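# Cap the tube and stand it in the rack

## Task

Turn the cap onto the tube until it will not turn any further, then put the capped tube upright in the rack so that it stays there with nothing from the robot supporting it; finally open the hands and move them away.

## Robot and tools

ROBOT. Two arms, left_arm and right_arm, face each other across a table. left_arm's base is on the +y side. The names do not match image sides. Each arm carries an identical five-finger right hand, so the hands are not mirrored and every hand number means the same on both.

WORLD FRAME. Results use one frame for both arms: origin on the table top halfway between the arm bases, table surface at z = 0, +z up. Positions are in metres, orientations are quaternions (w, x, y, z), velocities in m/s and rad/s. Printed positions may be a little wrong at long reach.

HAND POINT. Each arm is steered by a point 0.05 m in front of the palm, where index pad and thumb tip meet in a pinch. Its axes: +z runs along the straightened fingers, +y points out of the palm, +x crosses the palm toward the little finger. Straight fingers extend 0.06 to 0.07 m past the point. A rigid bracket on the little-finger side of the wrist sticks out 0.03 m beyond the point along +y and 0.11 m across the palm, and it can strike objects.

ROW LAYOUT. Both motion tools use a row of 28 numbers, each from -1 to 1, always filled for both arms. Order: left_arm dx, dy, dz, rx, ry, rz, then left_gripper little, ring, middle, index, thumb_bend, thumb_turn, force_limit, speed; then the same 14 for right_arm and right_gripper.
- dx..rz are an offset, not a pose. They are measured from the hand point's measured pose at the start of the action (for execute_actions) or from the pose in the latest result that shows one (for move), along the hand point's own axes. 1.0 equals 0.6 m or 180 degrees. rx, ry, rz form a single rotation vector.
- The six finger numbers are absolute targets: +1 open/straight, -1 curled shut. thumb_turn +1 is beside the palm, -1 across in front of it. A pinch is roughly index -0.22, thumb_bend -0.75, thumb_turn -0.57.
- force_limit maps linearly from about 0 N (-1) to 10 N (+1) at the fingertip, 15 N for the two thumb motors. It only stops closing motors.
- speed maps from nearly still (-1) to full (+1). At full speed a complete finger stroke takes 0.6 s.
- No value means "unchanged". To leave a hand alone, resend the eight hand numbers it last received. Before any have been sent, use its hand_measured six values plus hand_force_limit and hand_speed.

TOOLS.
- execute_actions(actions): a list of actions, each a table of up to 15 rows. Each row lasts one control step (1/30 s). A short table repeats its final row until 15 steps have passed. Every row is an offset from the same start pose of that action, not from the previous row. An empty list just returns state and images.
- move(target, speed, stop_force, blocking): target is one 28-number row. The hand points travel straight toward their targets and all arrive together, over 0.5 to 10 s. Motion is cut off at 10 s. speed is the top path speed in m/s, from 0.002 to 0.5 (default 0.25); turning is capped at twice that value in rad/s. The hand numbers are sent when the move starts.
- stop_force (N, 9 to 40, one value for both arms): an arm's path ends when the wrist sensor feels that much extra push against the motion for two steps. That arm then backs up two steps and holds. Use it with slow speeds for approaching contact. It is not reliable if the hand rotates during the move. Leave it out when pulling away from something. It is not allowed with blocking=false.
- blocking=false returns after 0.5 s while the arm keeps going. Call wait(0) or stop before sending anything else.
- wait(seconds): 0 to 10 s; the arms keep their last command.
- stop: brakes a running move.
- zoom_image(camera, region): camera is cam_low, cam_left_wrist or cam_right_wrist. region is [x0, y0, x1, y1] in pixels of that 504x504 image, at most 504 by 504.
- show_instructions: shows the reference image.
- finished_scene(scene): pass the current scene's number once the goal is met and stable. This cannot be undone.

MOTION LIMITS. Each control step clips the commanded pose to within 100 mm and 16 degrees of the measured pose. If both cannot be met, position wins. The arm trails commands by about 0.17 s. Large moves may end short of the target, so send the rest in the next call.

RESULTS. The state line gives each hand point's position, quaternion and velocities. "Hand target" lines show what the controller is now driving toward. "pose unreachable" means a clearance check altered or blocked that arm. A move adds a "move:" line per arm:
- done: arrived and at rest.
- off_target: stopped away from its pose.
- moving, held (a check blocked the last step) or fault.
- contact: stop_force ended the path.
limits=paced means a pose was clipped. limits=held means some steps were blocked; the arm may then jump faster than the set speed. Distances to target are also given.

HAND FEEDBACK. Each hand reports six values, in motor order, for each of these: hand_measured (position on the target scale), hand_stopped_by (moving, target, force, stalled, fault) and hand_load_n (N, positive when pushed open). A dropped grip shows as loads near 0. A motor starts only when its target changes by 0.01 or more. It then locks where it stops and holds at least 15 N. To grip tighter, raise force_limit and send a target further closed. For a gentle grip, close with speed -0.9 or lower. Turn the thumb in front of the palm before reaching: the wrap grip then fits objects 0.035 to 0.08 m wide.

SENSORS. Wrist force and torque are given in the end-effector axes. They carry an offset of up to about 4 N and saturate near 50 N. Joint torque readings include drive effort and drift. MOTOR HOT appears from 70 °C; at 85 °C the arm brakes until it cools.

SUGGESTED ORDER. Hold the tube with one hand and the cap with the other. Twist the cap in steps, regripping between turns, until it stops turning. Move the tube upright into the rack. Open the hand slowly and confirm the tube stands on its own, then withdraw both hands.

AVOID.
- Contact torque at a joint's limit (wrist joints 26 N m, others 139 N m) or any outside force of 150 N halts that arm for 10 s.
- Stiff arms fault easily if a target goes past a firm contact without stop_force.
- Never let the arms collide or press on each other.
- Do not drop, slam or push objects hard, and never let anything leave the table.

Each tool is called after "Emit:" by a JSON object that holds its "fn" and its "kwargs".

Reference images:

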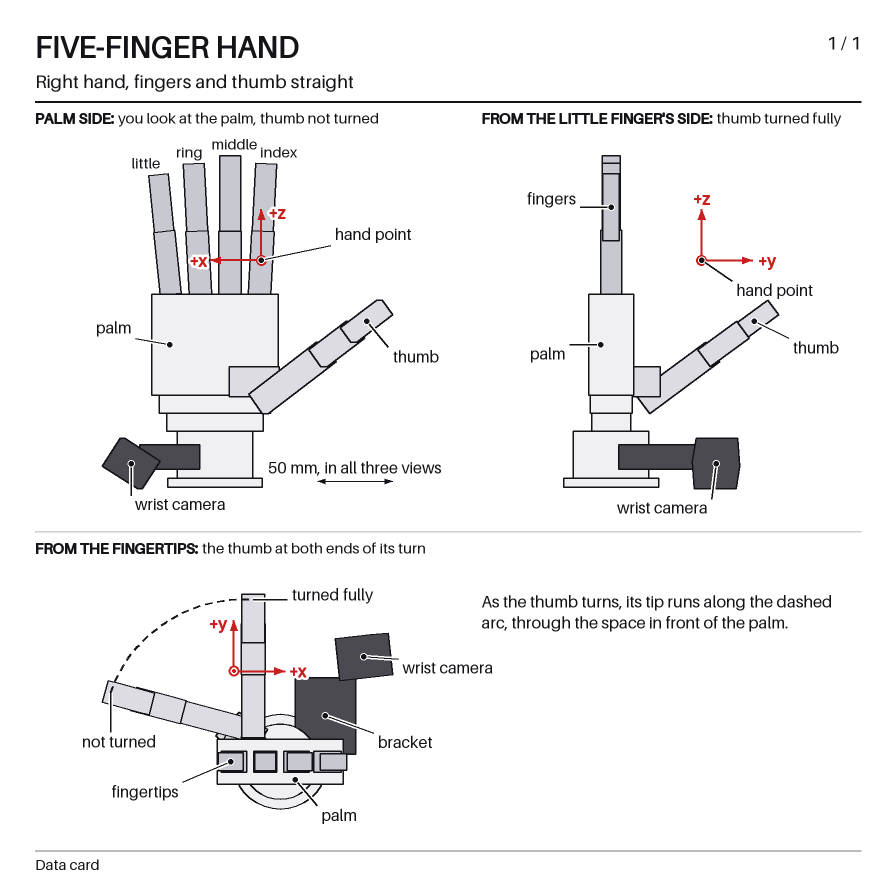

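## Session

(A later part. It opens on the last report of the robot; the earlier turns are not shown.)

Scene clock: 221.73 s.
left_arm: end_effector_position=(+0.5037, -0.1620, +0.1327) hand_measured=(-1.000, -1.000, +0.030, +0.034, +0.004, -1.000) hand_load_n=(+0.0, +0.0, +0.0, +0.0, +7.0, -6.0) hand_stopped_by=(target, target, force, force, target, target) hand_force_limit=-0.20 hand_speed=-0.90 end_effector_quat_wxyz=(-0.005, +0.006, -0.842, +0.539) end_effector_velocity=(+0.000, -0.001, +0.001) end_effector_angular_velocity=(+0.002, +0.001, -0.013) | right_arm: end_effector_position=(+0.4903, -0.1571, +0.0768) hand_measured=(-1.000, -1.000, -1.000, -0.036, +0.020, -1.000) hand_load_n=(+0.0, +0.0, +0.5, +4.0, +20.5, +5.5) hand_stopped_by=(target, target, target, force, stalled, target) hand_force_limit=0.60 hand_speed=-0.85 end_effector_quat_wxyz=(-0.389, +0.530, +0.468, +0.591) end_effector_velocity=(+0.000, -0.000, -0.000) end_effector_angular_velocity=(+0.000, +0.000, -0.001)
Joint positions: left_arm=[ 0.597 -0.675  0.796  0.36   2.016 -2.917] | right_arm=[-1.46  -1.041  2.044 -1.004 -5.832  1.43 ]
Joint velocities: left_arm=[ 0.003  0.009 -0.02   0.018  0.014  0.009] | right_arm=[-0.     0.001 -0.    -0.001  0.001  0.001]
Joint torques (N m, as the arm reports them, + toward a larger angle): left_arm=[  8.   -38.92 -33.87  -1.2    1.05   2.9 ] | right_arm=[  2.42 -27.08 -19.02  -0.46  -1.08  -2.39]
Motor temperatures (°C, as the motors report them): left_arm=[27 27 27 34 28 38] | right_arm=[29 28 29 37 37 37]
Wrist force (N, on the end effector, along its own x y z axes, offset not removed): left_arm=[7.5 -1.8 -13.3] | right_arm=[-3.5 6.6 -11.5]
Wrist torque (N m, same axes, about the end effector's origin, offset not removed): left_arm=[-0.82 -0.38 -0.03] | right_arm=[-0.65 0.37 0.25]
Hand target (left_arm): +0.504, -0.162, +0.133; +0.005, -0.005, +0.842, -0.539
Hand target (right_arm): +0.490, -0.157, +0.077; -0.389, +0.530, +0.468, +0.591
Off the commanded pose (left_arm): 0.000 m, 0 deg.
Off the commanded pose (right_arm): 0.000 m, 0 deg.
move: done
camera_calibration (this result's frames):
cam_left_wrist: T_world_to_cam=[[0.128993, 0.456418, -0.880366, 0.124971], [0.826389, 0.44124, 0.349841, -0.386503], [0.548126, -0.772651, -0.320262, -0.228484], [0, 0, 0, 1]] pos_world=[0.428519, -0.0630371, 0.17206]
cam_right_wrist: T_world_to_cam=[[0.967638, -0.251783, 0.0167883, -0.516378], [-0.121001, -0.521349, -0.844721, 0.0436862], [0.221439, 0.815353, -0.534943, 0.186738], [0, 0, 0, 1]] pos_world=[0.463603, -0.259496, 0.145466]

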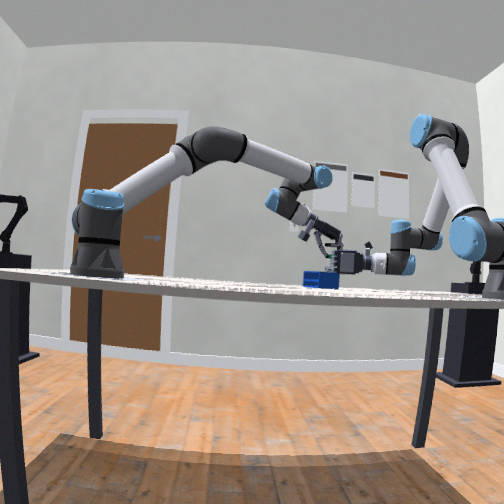

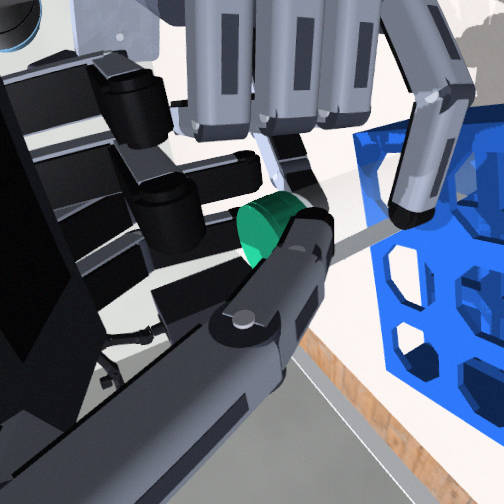

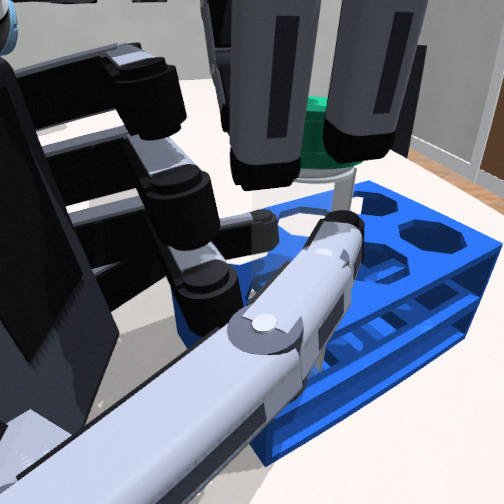

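Emit:
{"fn": "move", "kwargs": {"target": [0,0.0028,-0.006,0,0,0,-1,-1,0.15,0.15,0.1,-1,-0.2,-0.7,0,0,0,0,0,0,-1,-1,-1,-0.35,0,-1,0.6,-0.85], "speed": 0.05}}

Emit:
{"fn": "move", "kwargs": {"target": [0,0,0,0,0,0,-1,-1,-0.3,-0.3,-0.3,-1,-0.75,-0.9,0,0,0,0,0,0,-1,-1,-1,-0.35,0,-1,0.6,-0.85]}}

Scene clock: 223.83 s.
left_arm: end_effector_position=(+0.5037, -0.1581, +0.1327) hand_measured=(-1.000, -1.000, +0.150, +0.150, +0.100, -1.000) hand_load_n=(+0.0, +0.0, +0.0, +0.0, +0.0, +0.0) hand_stopped_by=(target, target, target, target, target, target) hand_force_limit=-0.20 hand_speed=-0.70 end_effector_quat_wxyz=(-0.005, +0.006, -0.842, +0.539) end_effector_velocity=(+0.000, +0.002, +0.001) end_effector_angular_velocity=(-0.001, +0.000, +0.002) | right_arm: end_effector_position=(+0.4903, -0.1571, +0.0768) hand_measured=(-1.000, -1.000, -1.000, -0.036, +0.020, -1.000) hand_load_n=(+0.0, +0.0, +0.5, +8.0, +12.5, +1.0) hand_stopped_by=(target, target, target, force, stalled, target) hand_force_limit=0.60 hand_speed=-0.85 end_effector_quat_wxyz=(-0.389, +0.530, +0.468, +0.591) end_effector_velocity=(-0.000, -0.000, -0.000) end_effector_angular_velocity=(-0.000, +0.001, +0.000)
Joint positions: left_arm=[ 0.6   -0.684  0.814  0.353  2.018 -2.916] | right_arm=[-1.46  -1.041  2.044 -1.004 -5.832  1.43 ]
Joint velocities: left_arm=[ 0.002 -0.005  0.008 -0.004  0.    -0.001] | right_arm=[-0.    -0.     0.     0.001 -0.001  0.   ]
Joint torques (N m, as the arm reports them, + toward a larger angle): left_arm=[ 11.26 -62.99  -9.05  -2.1    1.93   2.85] | right_arm=[  7.68 -26.71 -15.12  -0.49  -2.41  -2.38]
Motor temperatures (°C, as the motors report them): left_arm=[27 27 27 34 28 38] | right_arm=[29 28 29 37 37 37]
Wrist force (N, on the end effector, along its own x y z axes, offset not removed): left_arm=[0.5 -1.4 2.4] | right_arm=[-0.9 -1.3 -1.4]
Wrist torque (N m, same axes, about the end effector's origin, offset not removed): left_arm=[-0.53 -0.29 -0.01] | right_arm=[-0.35 0.61 0.15]
Hand target (left_arm): +0.504, -0.158, +0.133; +0.005, -0.006, +0.842, -0.539
Hand target (right_arm): +0.490, -0.157, +0.077; -0.389, +0.530, +0.468, +0.591
Off the commanded pose (left_arm): 0.000 m, 0 deg.
Off the commanded pose (right_arm): 0.000 m, 0 deg.
move: done
camera_calibration (this result's frames):
cam_left_wrist: T_world_to_cam=[[0.129013, 0.456476, -0.880332, 0.123214], [0.826423, 0.441158, 0.349864, -0.388168], [0.54807, -0.772664, -0.320328, -0.225481], [0, 0, 0, 1]] pos_world=[0.428475, -0.0592222, 0.172048]
cam_right_wrist: T_world_to_cam=[[0.96764, -0.251777, 0.0167885, -0.516377], [-0.120998, -0.52135, -0.844721, 0.0436847], [0.221434, 0.815355, -0.534943, 0.18674], [0, 0, 0, 1]] pos_world=[0.463602, -0.259496, 0.145466]

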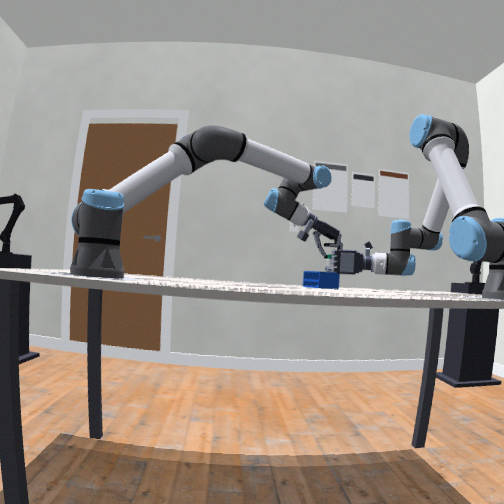

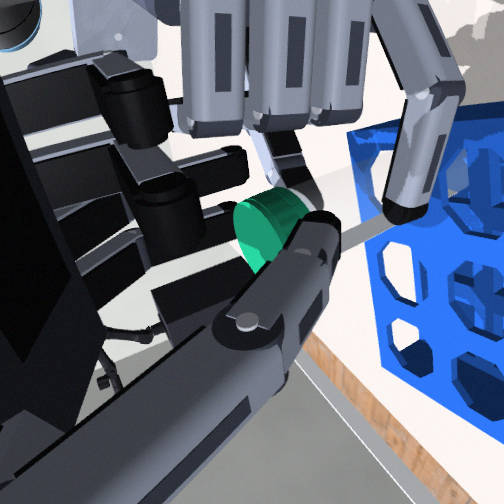

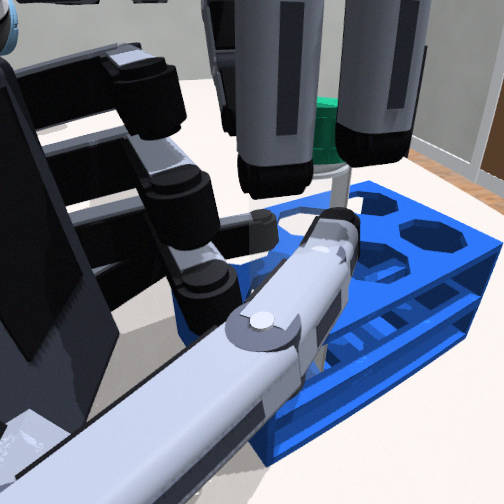

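Scene clock: 225.10 s.
left_arm: end_effector_position=(+0.5037, -0.1581, +0.1327) hand_measured=(-1.000, -1.000, -0.016, +0.034, +0.030, -1.000) hand_load_n=(+0.0, +0.0, +1.0, +1.5, +2.0, +0.0) hand_stopped_by=(target, target, force, force, force, target) hand_force_limit=-0.75 hand_speed=-0.90 end_effector_quat_wxyz=(-0.005, +0.006, -0.842, +0.539) end_effector_velocity=(-0.001, -0.000, +0.002) end_effector_angular_velocity=(-0.002, +0.000, -0.000) | right_arm: end_effector_position=(+0.4903, -0.1571, +0.0768) hand_measured=(-1.000, -1.000, -1.000, -0.036, +0.020, -1.000) hand_load_n=(+0.0, +0.0, +0.5, +8.0, +12.5, +1.0) hand_stopped_by=(target, target, target, force, stalled, target) hand_force_limit=0.60 hand_speed=-0.85 end_effector_quat_wxyz=(-0.389, +0.530, +0.468, +0.591) end_effector_velocity=(-0.000, +0.000, -0.000) end_effector_angular_velocity=(+0.000, +0.001, +0.002)
Joint positions: left_arm=[ 0.6   -0.684  0.814  0.353  2.018 -2.916] | right_arm=[-1.46  -1.041  2.044 -1.004 -5.832  1.43 ]
Joint velocities: left_arm=[-0.001 -0.002 -0.    -0.     0.    -0.001] | right_arm=[ 0.     0.001 -0.    -0.001 -0.002  0.001]
Joint torques (N m, as the arm reports them, + toward a larger angle): left_arm=[  2.78 -42.58 -32.32   1.39   1.27   2.55] | right_arm=[  7.33 -26.74 -15.73  -0.41  -2.54  -2.25]
Motor temperatures (°C, as the motors report them): left_arm=[27 27 27 34 28 38] | right_arm=[29 28 29 37 37 37]
Wrist force (N, on the end effector, along its own x y z axes, offset not removed): left_arm=[1.3 -1.6 2.1] | right_arm=[0.3 0.9 -3.4]
Wrist torque (N m, same axes, about the end effector's origin, offset not removed): left_arm=[-0.45 -0.44 -0.03] | right_arm=[0.47 0.38 0.14]
Hand target (left_arm): +0.504, -0.158, +0.133; +0.005, -0.006, +0.842, -0.539
Hand target (right_arm): +0.490, -0.157, +0.077; -0.389, +0.530, +0.468, +0.591
Off the commanded pose (left_arm): 0.000 m, 0 deg.
Off the commanded pose (right_arm): 0.000 m, 0 deg.
move: done
camera_calibration (this result's frames):
cam_left_wrist: T_world_to_cam=[[0.128999, 0.456475, -0.880335, 0.123215], [0.826414, 0.441179, 0.34986, -0.388186], [0.548087, -0.772652, -0.320326, -0.225487], [0, 0, 0, 1]] pos_world=[0.428495, -0.0592082, 0.172052]
cam_right_wrist: T_world_to_cam=[[0.96764, -0.251777, 0.0167882, -0.516377], [-0.120998, -0.52135, -0.844721, 0.0436846], [0.221434, 0.815355, -0.534943, 0.18674], [0, 0, 0, 1]] pos_world=[0.463602, -0.259496, 0.145466]

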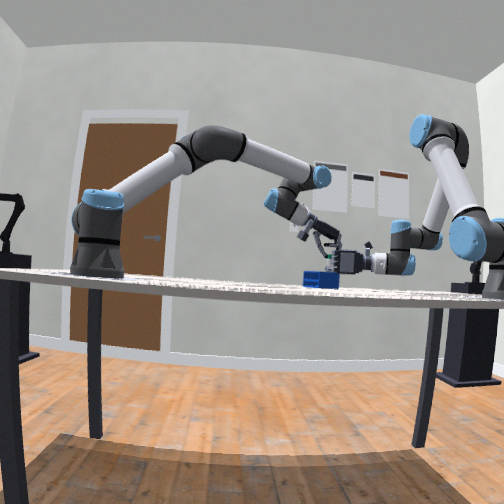

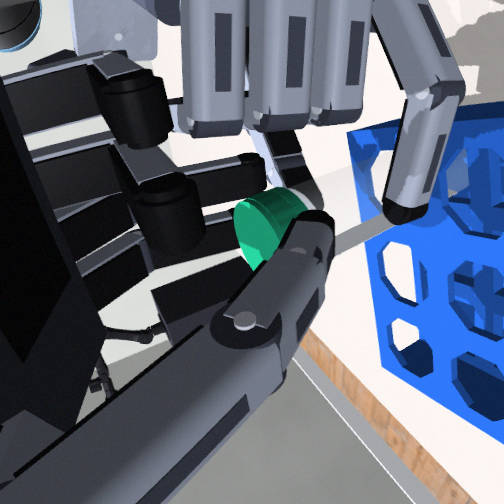

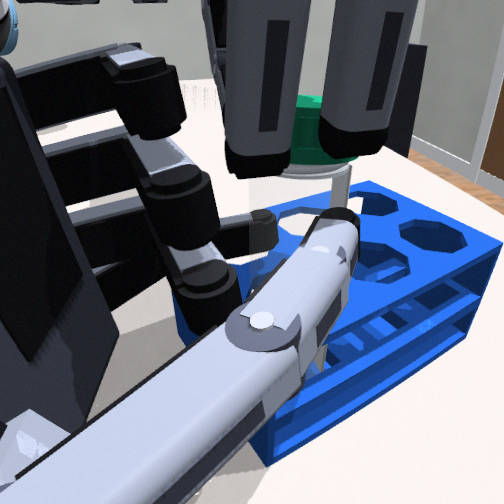

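Emit:
{"fn": "execute_actions", "kwargs": {"actions": [[[0,0,0,0,0,0,-1,-1,0.15,0.15,0.12,-1,-0.75,-0.5,0,0,0,0,0,0,-1,-1,-1,-0.35,0,-1,0.6,-0.85]]]}}

Emit:
{"fn": "move", "kwargs": {"target": [0.0012,0.0036,-0.0077,0,-0.252,-0.117,-1,-1,0.15,0.15,0.12,-1,-0.75,-0.5,0,0,0,0,0,0,-1,-1,-1,-0.35,0,-1,0.6,-0.85], "speed": 0.3}}

Emit:
{"fn": "move", "kwargs": {"target": [0,0,0,0,0,0,-1,-1,-0.3,-0.3,-0.3,-1,-0.75,-0.9,0,0,0,0,0,0,-1,-1,-1,-0.35,0,-1,0.6,-0.85]}}

Scene clock: 225.90 s.
left_arm: end_effector_position=(+0.5037, -0.1581, +0.1327) hand_measured=(-1.000, -1.000, +0.150, +0.150, +0.120, -1.000) hand_load_n=(+0.0, +0.0, +0.0, +0.0, +0.0, +0.0) hand_stopped_by=(target, target, target, target, target, target) hand_force_limit=-0.75 hand_speed=-0.50 end_effector_quat_wxyz=(-0.005, +0.006, -0.842, +0.539) end_effector_velocity=(-0.001, -0.001, -0.001) end_effector_angular_velocity=(+0.001, +0.002, -0.002) | right_arm: end_effector_position=(+0.4903, -0.1571, +0.0768) hand_measured=(-1.000, -1.000, -1.000, -0.036, +0.020, -1.000) hand_load_n=(+0.0, +0.0, +0.5, +8.0, +12.5, +1.0) hand_stopped_by=(target, target, target, force, stalled, target) hand_force_limit=0.60 hand_speed=-0.85 end_effector_quat_wxyz=(-0.389, +0.530, +0.468, +0.591) end_effector_velocity=(+0.000, -0.000, +0.000) end_effector_angular_velocity=(+0.000, +0.001, -0.001)
Joint positions: left_arm=[ 0.6   -0.684  0.814  0.353  2.018 -2.916] | right_arm=[-1.46  -1.041  2.044 -1.004 -5.832  1.43 ]
Joint velocities: left_arm=[-0.002  0.001  0.    -0.     0.    -0.001] | right_arm=[-0.    -0.    -0.     0.     0.     0.001]
Joint torques (N m, as the arm reports them, + toward a larger angle): left_arm=[ -0.47 -44.85 -32.26   1.14   1.04   2.67] | right_arm=[  7.43 -27.03 -15.28  -0.39  -2.45  -2.26]
Motor temperatures (°C, as the motors report them): left_arm=[27 27 27 34 28 38] | right_arm=[29 28 29 37 37 37]
Wrist force (N, on the end effector, along its own x y z axes, offset not removed): left_arm=[0.1 -1.6 2.1] | right_arm=[0.4 -0.7 0.6]
Wrist torque (N m, same axes, about the end effector's origin, offset not removed): left_arm=[-0.52 -0.34 -0.13] | right_arm=[-0.20 0.22 0.18]
Hand target (left_arm): +0.504, -0.158, +0.133; +0.005, -0.006, +0.842, -0.539
Hand target (right_arm): +0.490, -0.157, +0.077; -0.389, +0.530, +0.468, +0.591
Off the commanded pose (left_arm): 0.000 m, 0 deg.
Off the commanded pose (right_arm): 0.000 m, 0 deg.
camera_calibration (this result's frames):
cam_left_wrist: T_world_to_cam=[[0.128994, 0.456484, -0.880331, 0.123209], [0.826416, 0.441175, 0.349859, -0.388184], [0.548085, -0.772649, -0.320337, -0.225487], [0, 0, 0, 1]] pos_world=[0.428495, -0.0592083, 0.172043]
cam_right_wrist: T_world_to_cam=[[0.96764, -0.251777, 0.0167883, -0.516377], [-0.120998, -0.52135, -0.844721, 0.0436848], [0.221434, 0.815355, -0.534943, 0.18674], [0, 0, 0, 1]] pos_world=[0.463602, -0.259496, 0.145466]

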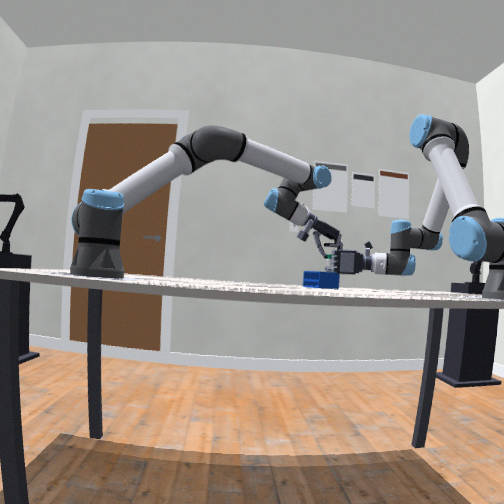

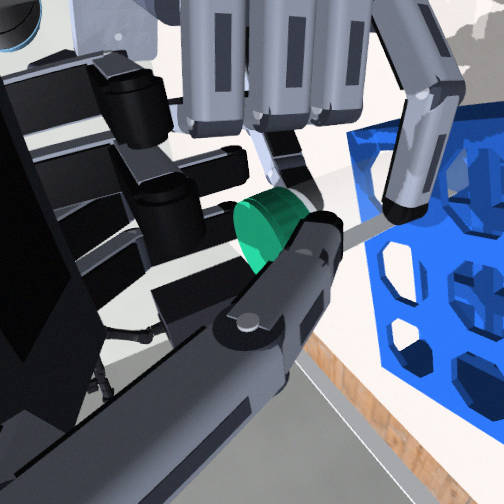

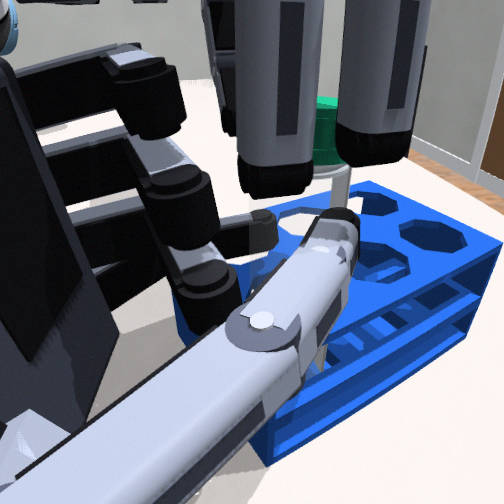

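Scene clock: 227.97 s.
left_arm: end_effector_position=(+0.5028, -0.1533, +0.1324) hand_measured=(-1.000, -1.000, +0.150, +0.150, +0.120, -1.000) hand_load_n=(+0.0, +0.0, +0.0, +0.0, +0.0, +0.0) hand_stopped_by=(target, target, target, target, target, target) hand_force_limit=-0.75 hand_speed=-0.50 end_effector_quat_wxyz=(-0.231, +0.362, -0.760, +0.488) end_effector_velocity=(+0.001, -0.000, -0.001) end_effector_angular_velocity=(+0.006, +0.004, +0.011) | right_arm: end_effector_position=(+0.4903, -0.1571, +0.0768) hand_measured=(-1.000, -1.000, -1.000, -0.036, +0.020, -1.000) hand_load_n=(+0.0, +0.0, +0.5, +8.0, +12.5, +1.0) hand_stopped_by=(target, target, target, force, stalled, target) hand_force_limit=0.60 hand_speed=-0.85 end_effector_quat_wxyz=(-0.389, +0.530, +0.468, +0.591) end_effector_velocity=(+0.000, +0.000, -0.001) end_effector_angular_velocity=(-0.000, +0.000, -0.000)
Joint positions: left_arm=[ 0.35  -0.68   0.811  0.382  1.012 -3.435] | right_arm=[-1.46  -1.041  2.044 -1.004 -5.832  1.43 ]
Joint velocities: left_arm=[-0.001  0.011 -0.021  0.02  -0.009 -0.009] | right_arm=[ 0.     0.001 -0.    -0.001  0.    -0.   ]
Joint torques (N m, as the arm reports them, + toward a larger angle): left_arm=[ -9.4  -41.71 -33.8    2.11  -2.35  -2.88] | right_arm=[  7.81 -26.76 -15.4   -0.53  -2.32  -2.23]
Motor temperatures (°C, as the motors report them): left_arm=[27 27 28 34 28 38] | right_arm=[29 28 29 37 37 37]
Wrist force (N, on the end effector, along its own x y z axes, offset not removed): left_arm=[0.6 -0.9 1.9] | right_arm=[-0.6 -3.1 -4.2]
Wrist torque (N m, same axes, about the end effector's origin, offset not removed): left_arm=[-0.47 -0.30 -0.02] | right_arm=[-0.32 0.64 0.28]
Hand target (left_arm): +0.503, -0.153, +0.132; +0.231, -0.362, +0.760, -0.488
Hand target (right_arm): +0.490, -0.157, +0.077; -0.389, +0.530, +0.468, +0.591
Off the commanded pose (left_arm): 0.000 m, 0 deg.
Off the commanded pose (right_arm): 0.000 m, 0 deg.
move: done
camera_calibration (this result's frames):
cam_left_wrist: T_world_to_cam=[[-0.267611, 0.388191, -0.881869, 0.309953], [0.194542, 0.91817, 0.345134, 0.00199585], [0.943683, -0.0791993, -0.321231, -0.313857], [0, 0, 0, 1]] pos_world=[0.37874, -0.147011, 0.171828]
cam_right_wrist: T_world_to_cam=[[0.96764, -0.251777, 0.0167885, -0.516377], [-0.120998, -0.52135, -0.844721, 0.0436848], [0.221434, 0.815355, -0.534943, 0.18674], [0, 0, 0, 1]] pos_world=[0.463602, -0.259496, 0.145466]

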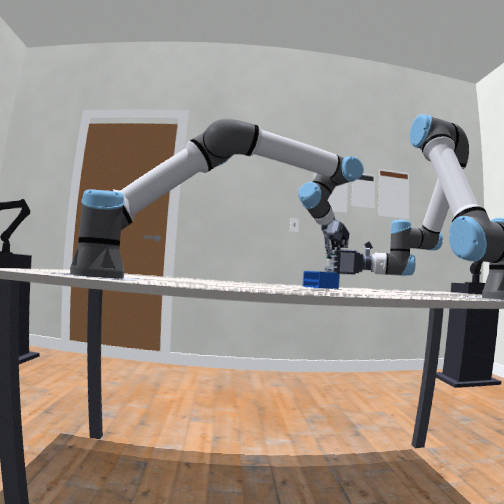

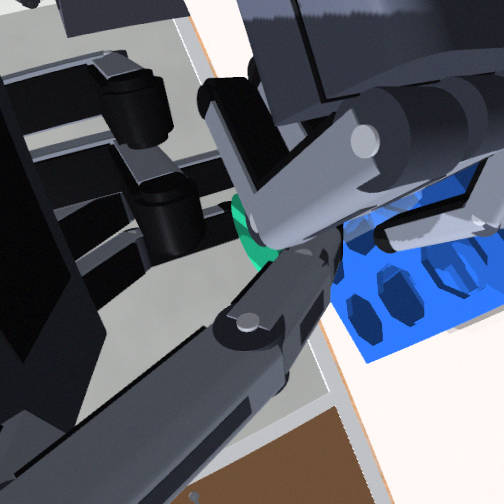

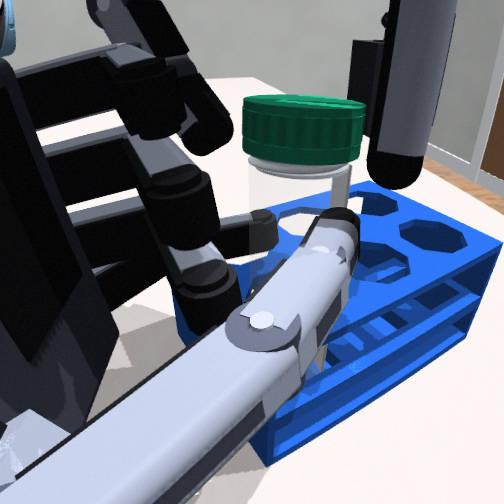

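Scene clock: 229.20 s.
left_arm: end_effector_position=(+0.5027, -0.1533, +0.1324) hand_measured=(-1.000, -1.000, +0.018, +0.046, +0.018, -1.000) hand_load_n=(+0.0, +0.0, +2.5, +2.0, +2.0, +0.0) hand_stopped_by=(target, target, force, force, force, target) hand_force_limit=-0.75 hand_speed=-0.90 end_effector_quat_wxyz=(-0.231, +0.362, -0.760, +0.488) end_effector_velocity=(+0.000, +0.000, -0.000) end_effector_angular_velocity=(-0.000, +0.000, +0.000) | right_arm: end_effector_position=(+0.4903, -0.1571, +0.0768) hand_measured=(-1.000, -1.000, -1.000, -0.036, +0.020, -1.000) hand_load_n=(+0.0, +0.0, +0.5, +9.0, +11.5, +0.5) hand_stopped_by=(target, target, target, force, stalled, target) hand_force_limit=0.60 hand_speed=-0.85 end_effector_quat_wxyz=(-0.389, +0.530, +0.468, +0.591) end_effector_velocity=(-0.000, -0.000, -0.001) end_effector_angular_velocity=(-0.000, +0.002, -0.000)
Joint positions: left_arm=[ 0.35  -0.68   0.811  0.382  1.012 -3.435] | right_arm=[-1.46  -1.041  2.044 -1.004 -5.832  1.43 ]
Joint velocities: left_arm=[ 0.  0. -0. -0.  0. -0.] | right_arm=[-0.     0.001  0.     0.001 -0.     0.   ]
Joint torques (N m, as the arm reports them, + toward a larger angle): left_arm=[  5.   -62.98  -8.99   1.22   1.14   2.73] | right_arm=[  4.94 -27.25 -15.34  -0.57  -0.75  -2.38]
Motor temperatures (°C, as the motors report them): left_arm=[27 27 28 34 28 38] | right_arm=[29 28 29 37 37 37]
Wrist force (N, on the end effector, along its own x y z axes, offset not removed): left_arm=[1.7 -4.5 3.6] | right_arm=[2.3 -3.0 -2.8]
Wrist torque (N m, same axes, about the end effector's origin, offset not removed): left_arm=[-0.59 -0.38 -0.04] | right_arm=[0.01 0.30 0.00]
Hand target (left_arm): +0.503, -0.153, +0.132; +0.231, -0.362, +0.760, -0.488
Hand target (right_arm): +0.490, -0.157, +0.077; -0.389, +0.530, +0.468, +0.591
Off the commanded pose (left_arm): 0.000 m, 0 deg.
Off the commanded pose (right_arm): 0.000 m, 0 deg.
move: done
camera_calibration (this result's frames):
cam_left_wrist: T_world_to_cam=[[-0.267577, 0.388165, -0.88189, 0.30995], [0.1946, 0.918174, 0.345091, 0.0020136], [0.943681, -0.079277, -0.321219, -0.31383], [0, 0, 0, 1]] pos_world=[0.378699, -0.14704, 0.171838]
cam_right_wrist: T_world_to_cam=[[0.967648, -0.251747, 0.0167884, -0.516365], [-0.120981, -0.521353, -0.844721, 0.0436789], [0.221408, 0.815361, -0.534943, 0.18675], [0, 0, 0, 1]] pos_world=[0.463596, -0.259489, 0.145466]

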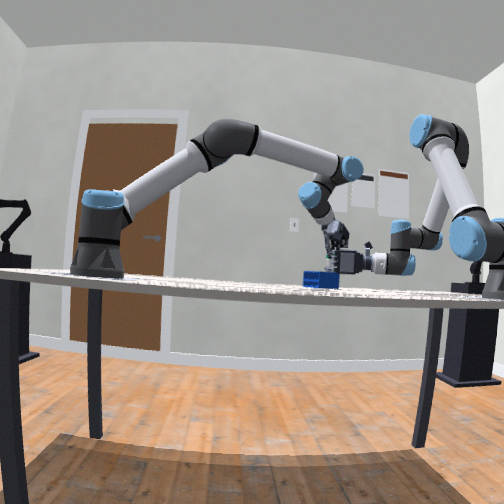

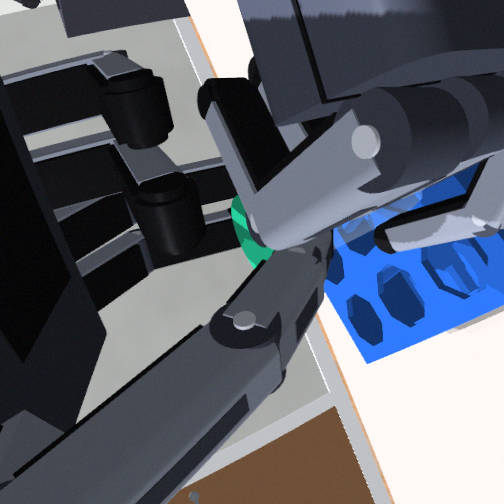

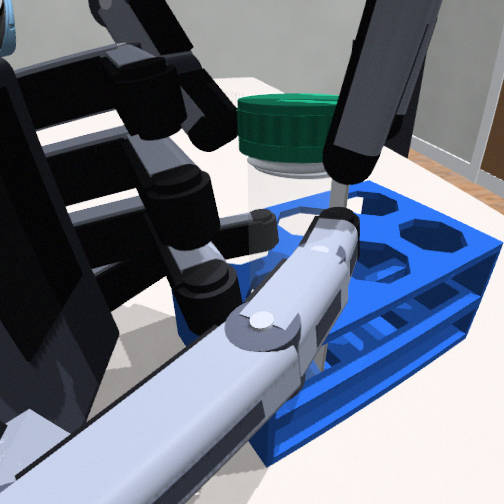

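Emit:
{"fn": "move", "kwargs": {"target": [0,0,0,0,0,0,-1,-1,-0.3,-0.3,-0.35,-1,-0.1,-0.9,0,0,0,0,0,0,-1,-1,-1,-0.35,0,-1,0.6,-0.85]}}

Emit:
{"fn": "move", "kwargs": {"target": [0.0025,-0.0025,0.0071,0,0.252,0.117,-1,-1,-0.3,-0.3,-0.35,-1,-0.1,-0.9,0,0,0,0,0,0,-1,-1,-1,-0.35,0,-1,0.6,-0.85], "speed": 0.2}}

Scene clock: 230.20 s.
left_arm: end_effector_position=(+0.5027, -0.1533, +0.1324) hand_measured=(-1.000, -1.000, +0.018, +0.046, -0.024, -1.000) hand_load_n=(+0.0, +0.0, +3.5, +4.5, +6.5, +0.0) hand_stopped_by=(target, target, force, force, force, target) hand_force_limit=-0.10 hand_speed=-0.90 end_effector_quat_wxyz=(-0.231, +0.362, -0.760, +0.488) end_effector_velocity=(-0.000, -0.000, -0.000) end_effector_angular_velocity=(-0.000, +0.000, -0.000) | right_arm: end_effector_position=(+0.4903, -0.1571, +0.0768) hand_measured=(-1.000, -1.000, -1.000, -0.036, +0.020, -1.000) hand_load_n=(+0.0, +0.0, +0.5, +8.5, +12.0, +1.0) hand_stopped_by=(target, target, target, force, stalled, target) hand_force_limit=0.60 hand_speed=-0.85 end_effector_quat_wxyz=(-0.389, +0.530, +0.468, +0.591) end_effector_velocity=(-0.000, -0.000, -0.001) end_effector_angular_velocity=(-0.000, +0.002, +0.000)
Joint positions: left_arm=[ 0.35  -0.68   0.811  0.382  1.012 -3.435] | right_arm=[-1.46  -1.041  2.044 -1.004 -5.832  1.43 ]
Joint velocities: left_arm=[ 0.  0.  0. -0.  0. -0.] | right_arm=[-0.     0.001 -0.     0.    -0.     0.001]
Joint torques (N m, as the arm reports them, + toward a larger angle): left_arm=[  8.24 -61.61 -10.4    1.98   0.94   2.44] | right_arm=[  3.74 -27.24 -15.63  -0.47   0.31  -2.33]
Motor temperatures (°C, as the motors report them): left_arm=[27 27 28 34 28 38] | right_arm=[29 28 29 37 37 37]
Wrist force (N, on the end effector, along its own x y z axes, offset not removed): left_arm=[2.0 -1.5 2.3] | right_arm=[0.8 3.0 -3.2]
Wrist torque (N m, same axes, about the end effector's origin, offset not removed): left_arm=[-0.49 -0.50 0.16] | right_arm=[0.91 0.34 0.26]
Hand target (left_arm): +0.503, -0.153, +0.132; +0.231, -0.362, +0.760, -0.488
Hand target (right_arm): +0.490, -0.157, +0.077; -0.389, +0.530, +0.468, +0.591
Off the commanded pose (left_arm): 0.000 m, 0 deg.
Off the commanded pose (right_arm): 0.000 m, 0 deg.
move: done
camera_calibration (this result's frames):
cam_left_wrist: T_world_to_cam=[[-0.267582, 0.388185, -0.88188, 0.309946], [0.194602, 0.918166, 0.345111, 0.00200559], [0.943679, -0.0792695, -0.321226, -0.313827], [0, 0, 0, 1]] pos_world=[0.378697, -0.147035, 0.171833]
cam_right_wrist: T_world_to_cam=[[0.967647, -0.251747, 0.0167885, -0.516366], [-0.120982, -0.521353, -0.844721, 0.0436789], [0.221409, 0.815361, -0.534943, 0.186749], [0, 0, 0, 1]] pos_world=[0.463596, -0.25949, 0.145466]

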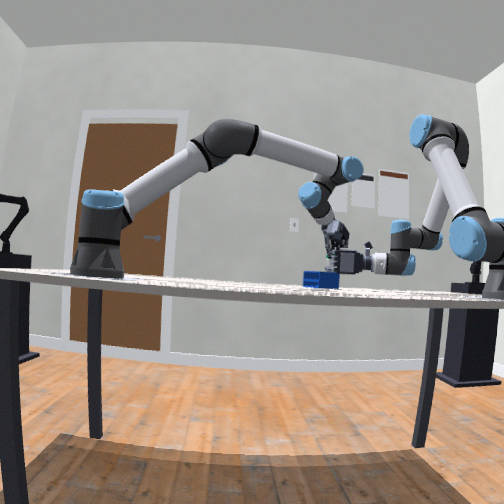

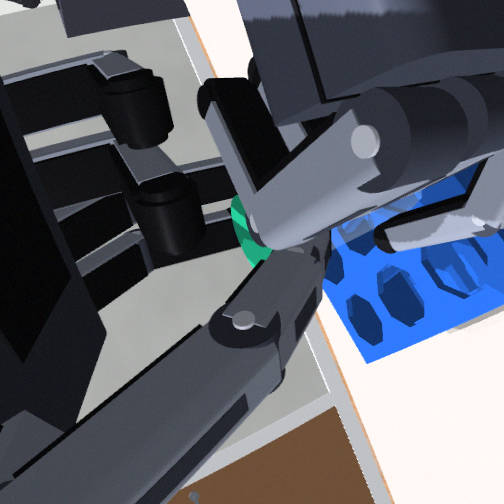

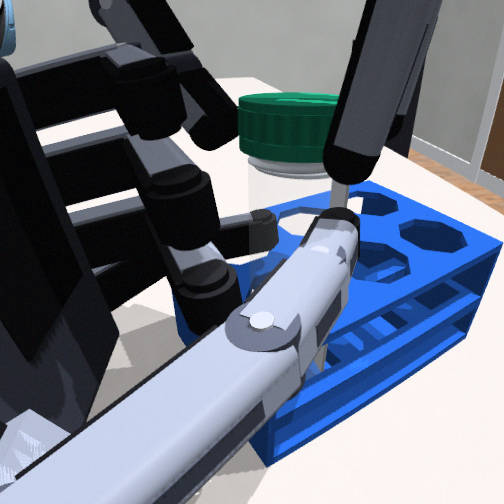

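Scene clock: 232.87 s.
left_arm: end_effector_position=(+0.5053, -0.1570, +0.1323) hand_measured=(-1.000, -1.000, +0.018, +0.046, -0.024, -1.000) hand_load_n=(+0.0, +0.0, +3.0, +5.0, +6.0, +0.5) hand_stopped_by=(target, target, force, force, force, target) hand_force_limit=-0.10 hand_speed=-0.90 end_effector_quat_wxyz=(-0.006, +0.006, -0.842, +0.540) end_effector_velocity=(+0.000, -0.000, -0.002) end_effector_angular_velocity=(+0.007, +0.004, -0.012) | right_arm: end_effector_position=(+0.4903, -0.1571, +0.0768) hand_measured=(-1.000, -1.000, -1.000, -0.036, +0.020, -1.000) hand_load_n=(+0.0, +0.0, +0.5, +8.5, +12.0, +1.0) hand_stopped_by=(target, target, target, force, stalled, target) hand_force_limit=0.60 hand_speed=-0.85 end_effector_quat_wxyz=(-0.389, +0.530, +0.468, +0.591) end_effector_velocity=(+0.001, -0.001, -0.000) end_effector_angular_velocity=(+0.000, +0.001, -0.002)
Joint positions: left_arm=[ 0.603 -0.684  0.815  0.351  2.021 -2.914] | right_arm=[-1.46  -1.041  2.044 -1.004 -5.832  1.43 ]
Joint velocities: left_arm=[ 0.004  0.013 -0.021  0.019  0.014  0.008] | right_arm=[-0.001  0.001  0.    -0.002  0.001  0.001]
Joint torques (N m, as the arm reports them, + toward a larger angle): left_arm=[  9.67 -41.87 -31.58   2.36   2.32   2.16] | right_arm=[  3.75 -27.35 -15.49  -0.38   0.34  -2.19]
Motor temperatures (°C, as the motors report them): left_arm=[27 27 28 34 28 38] | right_arm=[29 28 29 37 37 37]
Wrist force (N, on the end effector, along its own x y z axes, offset not removed): left_arm=[0.1 -3.0 0.9] | right_arm=[1.5 -6.2 -3.6]
Wrist torque (N m, same axes, about the end effector's origin, offset not removed): left_arm=[-0.32 -0.32 0.03] | right_arm=[-0.45 0.11 -0.04]
Hand target (left_arm): +0.505, -0.157, +0.132; +0.005, -0.005, +0.842, -0.539
Hand target (right_arm): +0.490, -0.157, +0.077; -0.389, +0.530, +0.468, +0.591
Off the commanded pose (left_arm): 0.000 m, 0 deg.
Off the commanded pose (right_arm): 0.000 m, 0 deg.
move: done
camera_calibration (this result's frames):
cam_left_wrist: T_world_to_cam=[[0.129441, 0.455589, -0.880729, 0.121791], [0.826082, 0.441751, 0.349921, -0.389657], [0.548484, -0.772848, -0.319173, -0.226024], [0, 0, 0, 1]] pos_world=[0.430094, -0.058037, 0.171473]
cam_right_wrist: T_world_to_cam=[[0.967648, -0.251747, 0.0167881, -0.516365], [-0.120982, -0.521353, -0.844721, 0.0436789], [0.221408, 0.815361, -0.534943, 0.186749], [0, 0, 0, 1]] pos_world=[0.463596, -0.25949, 0.145466]

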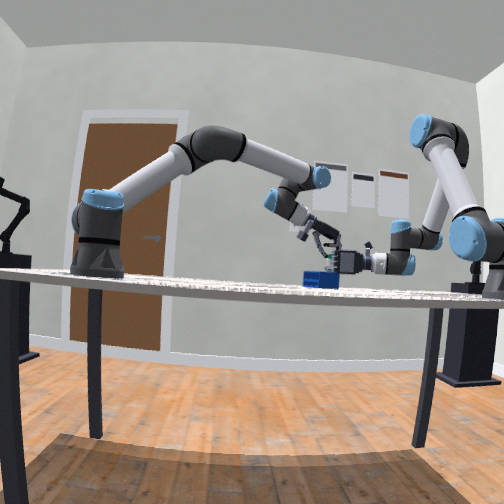

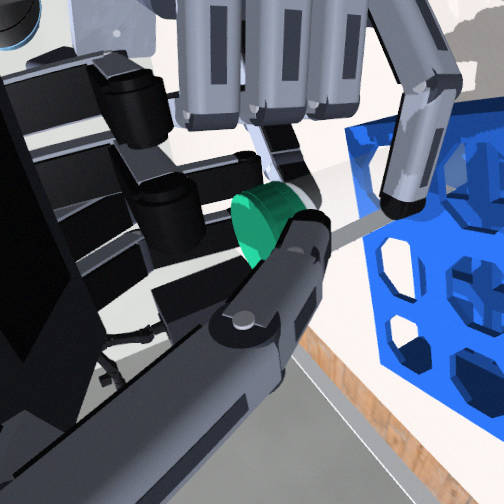

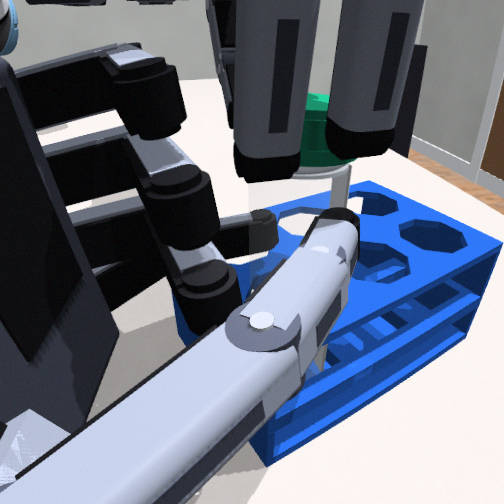

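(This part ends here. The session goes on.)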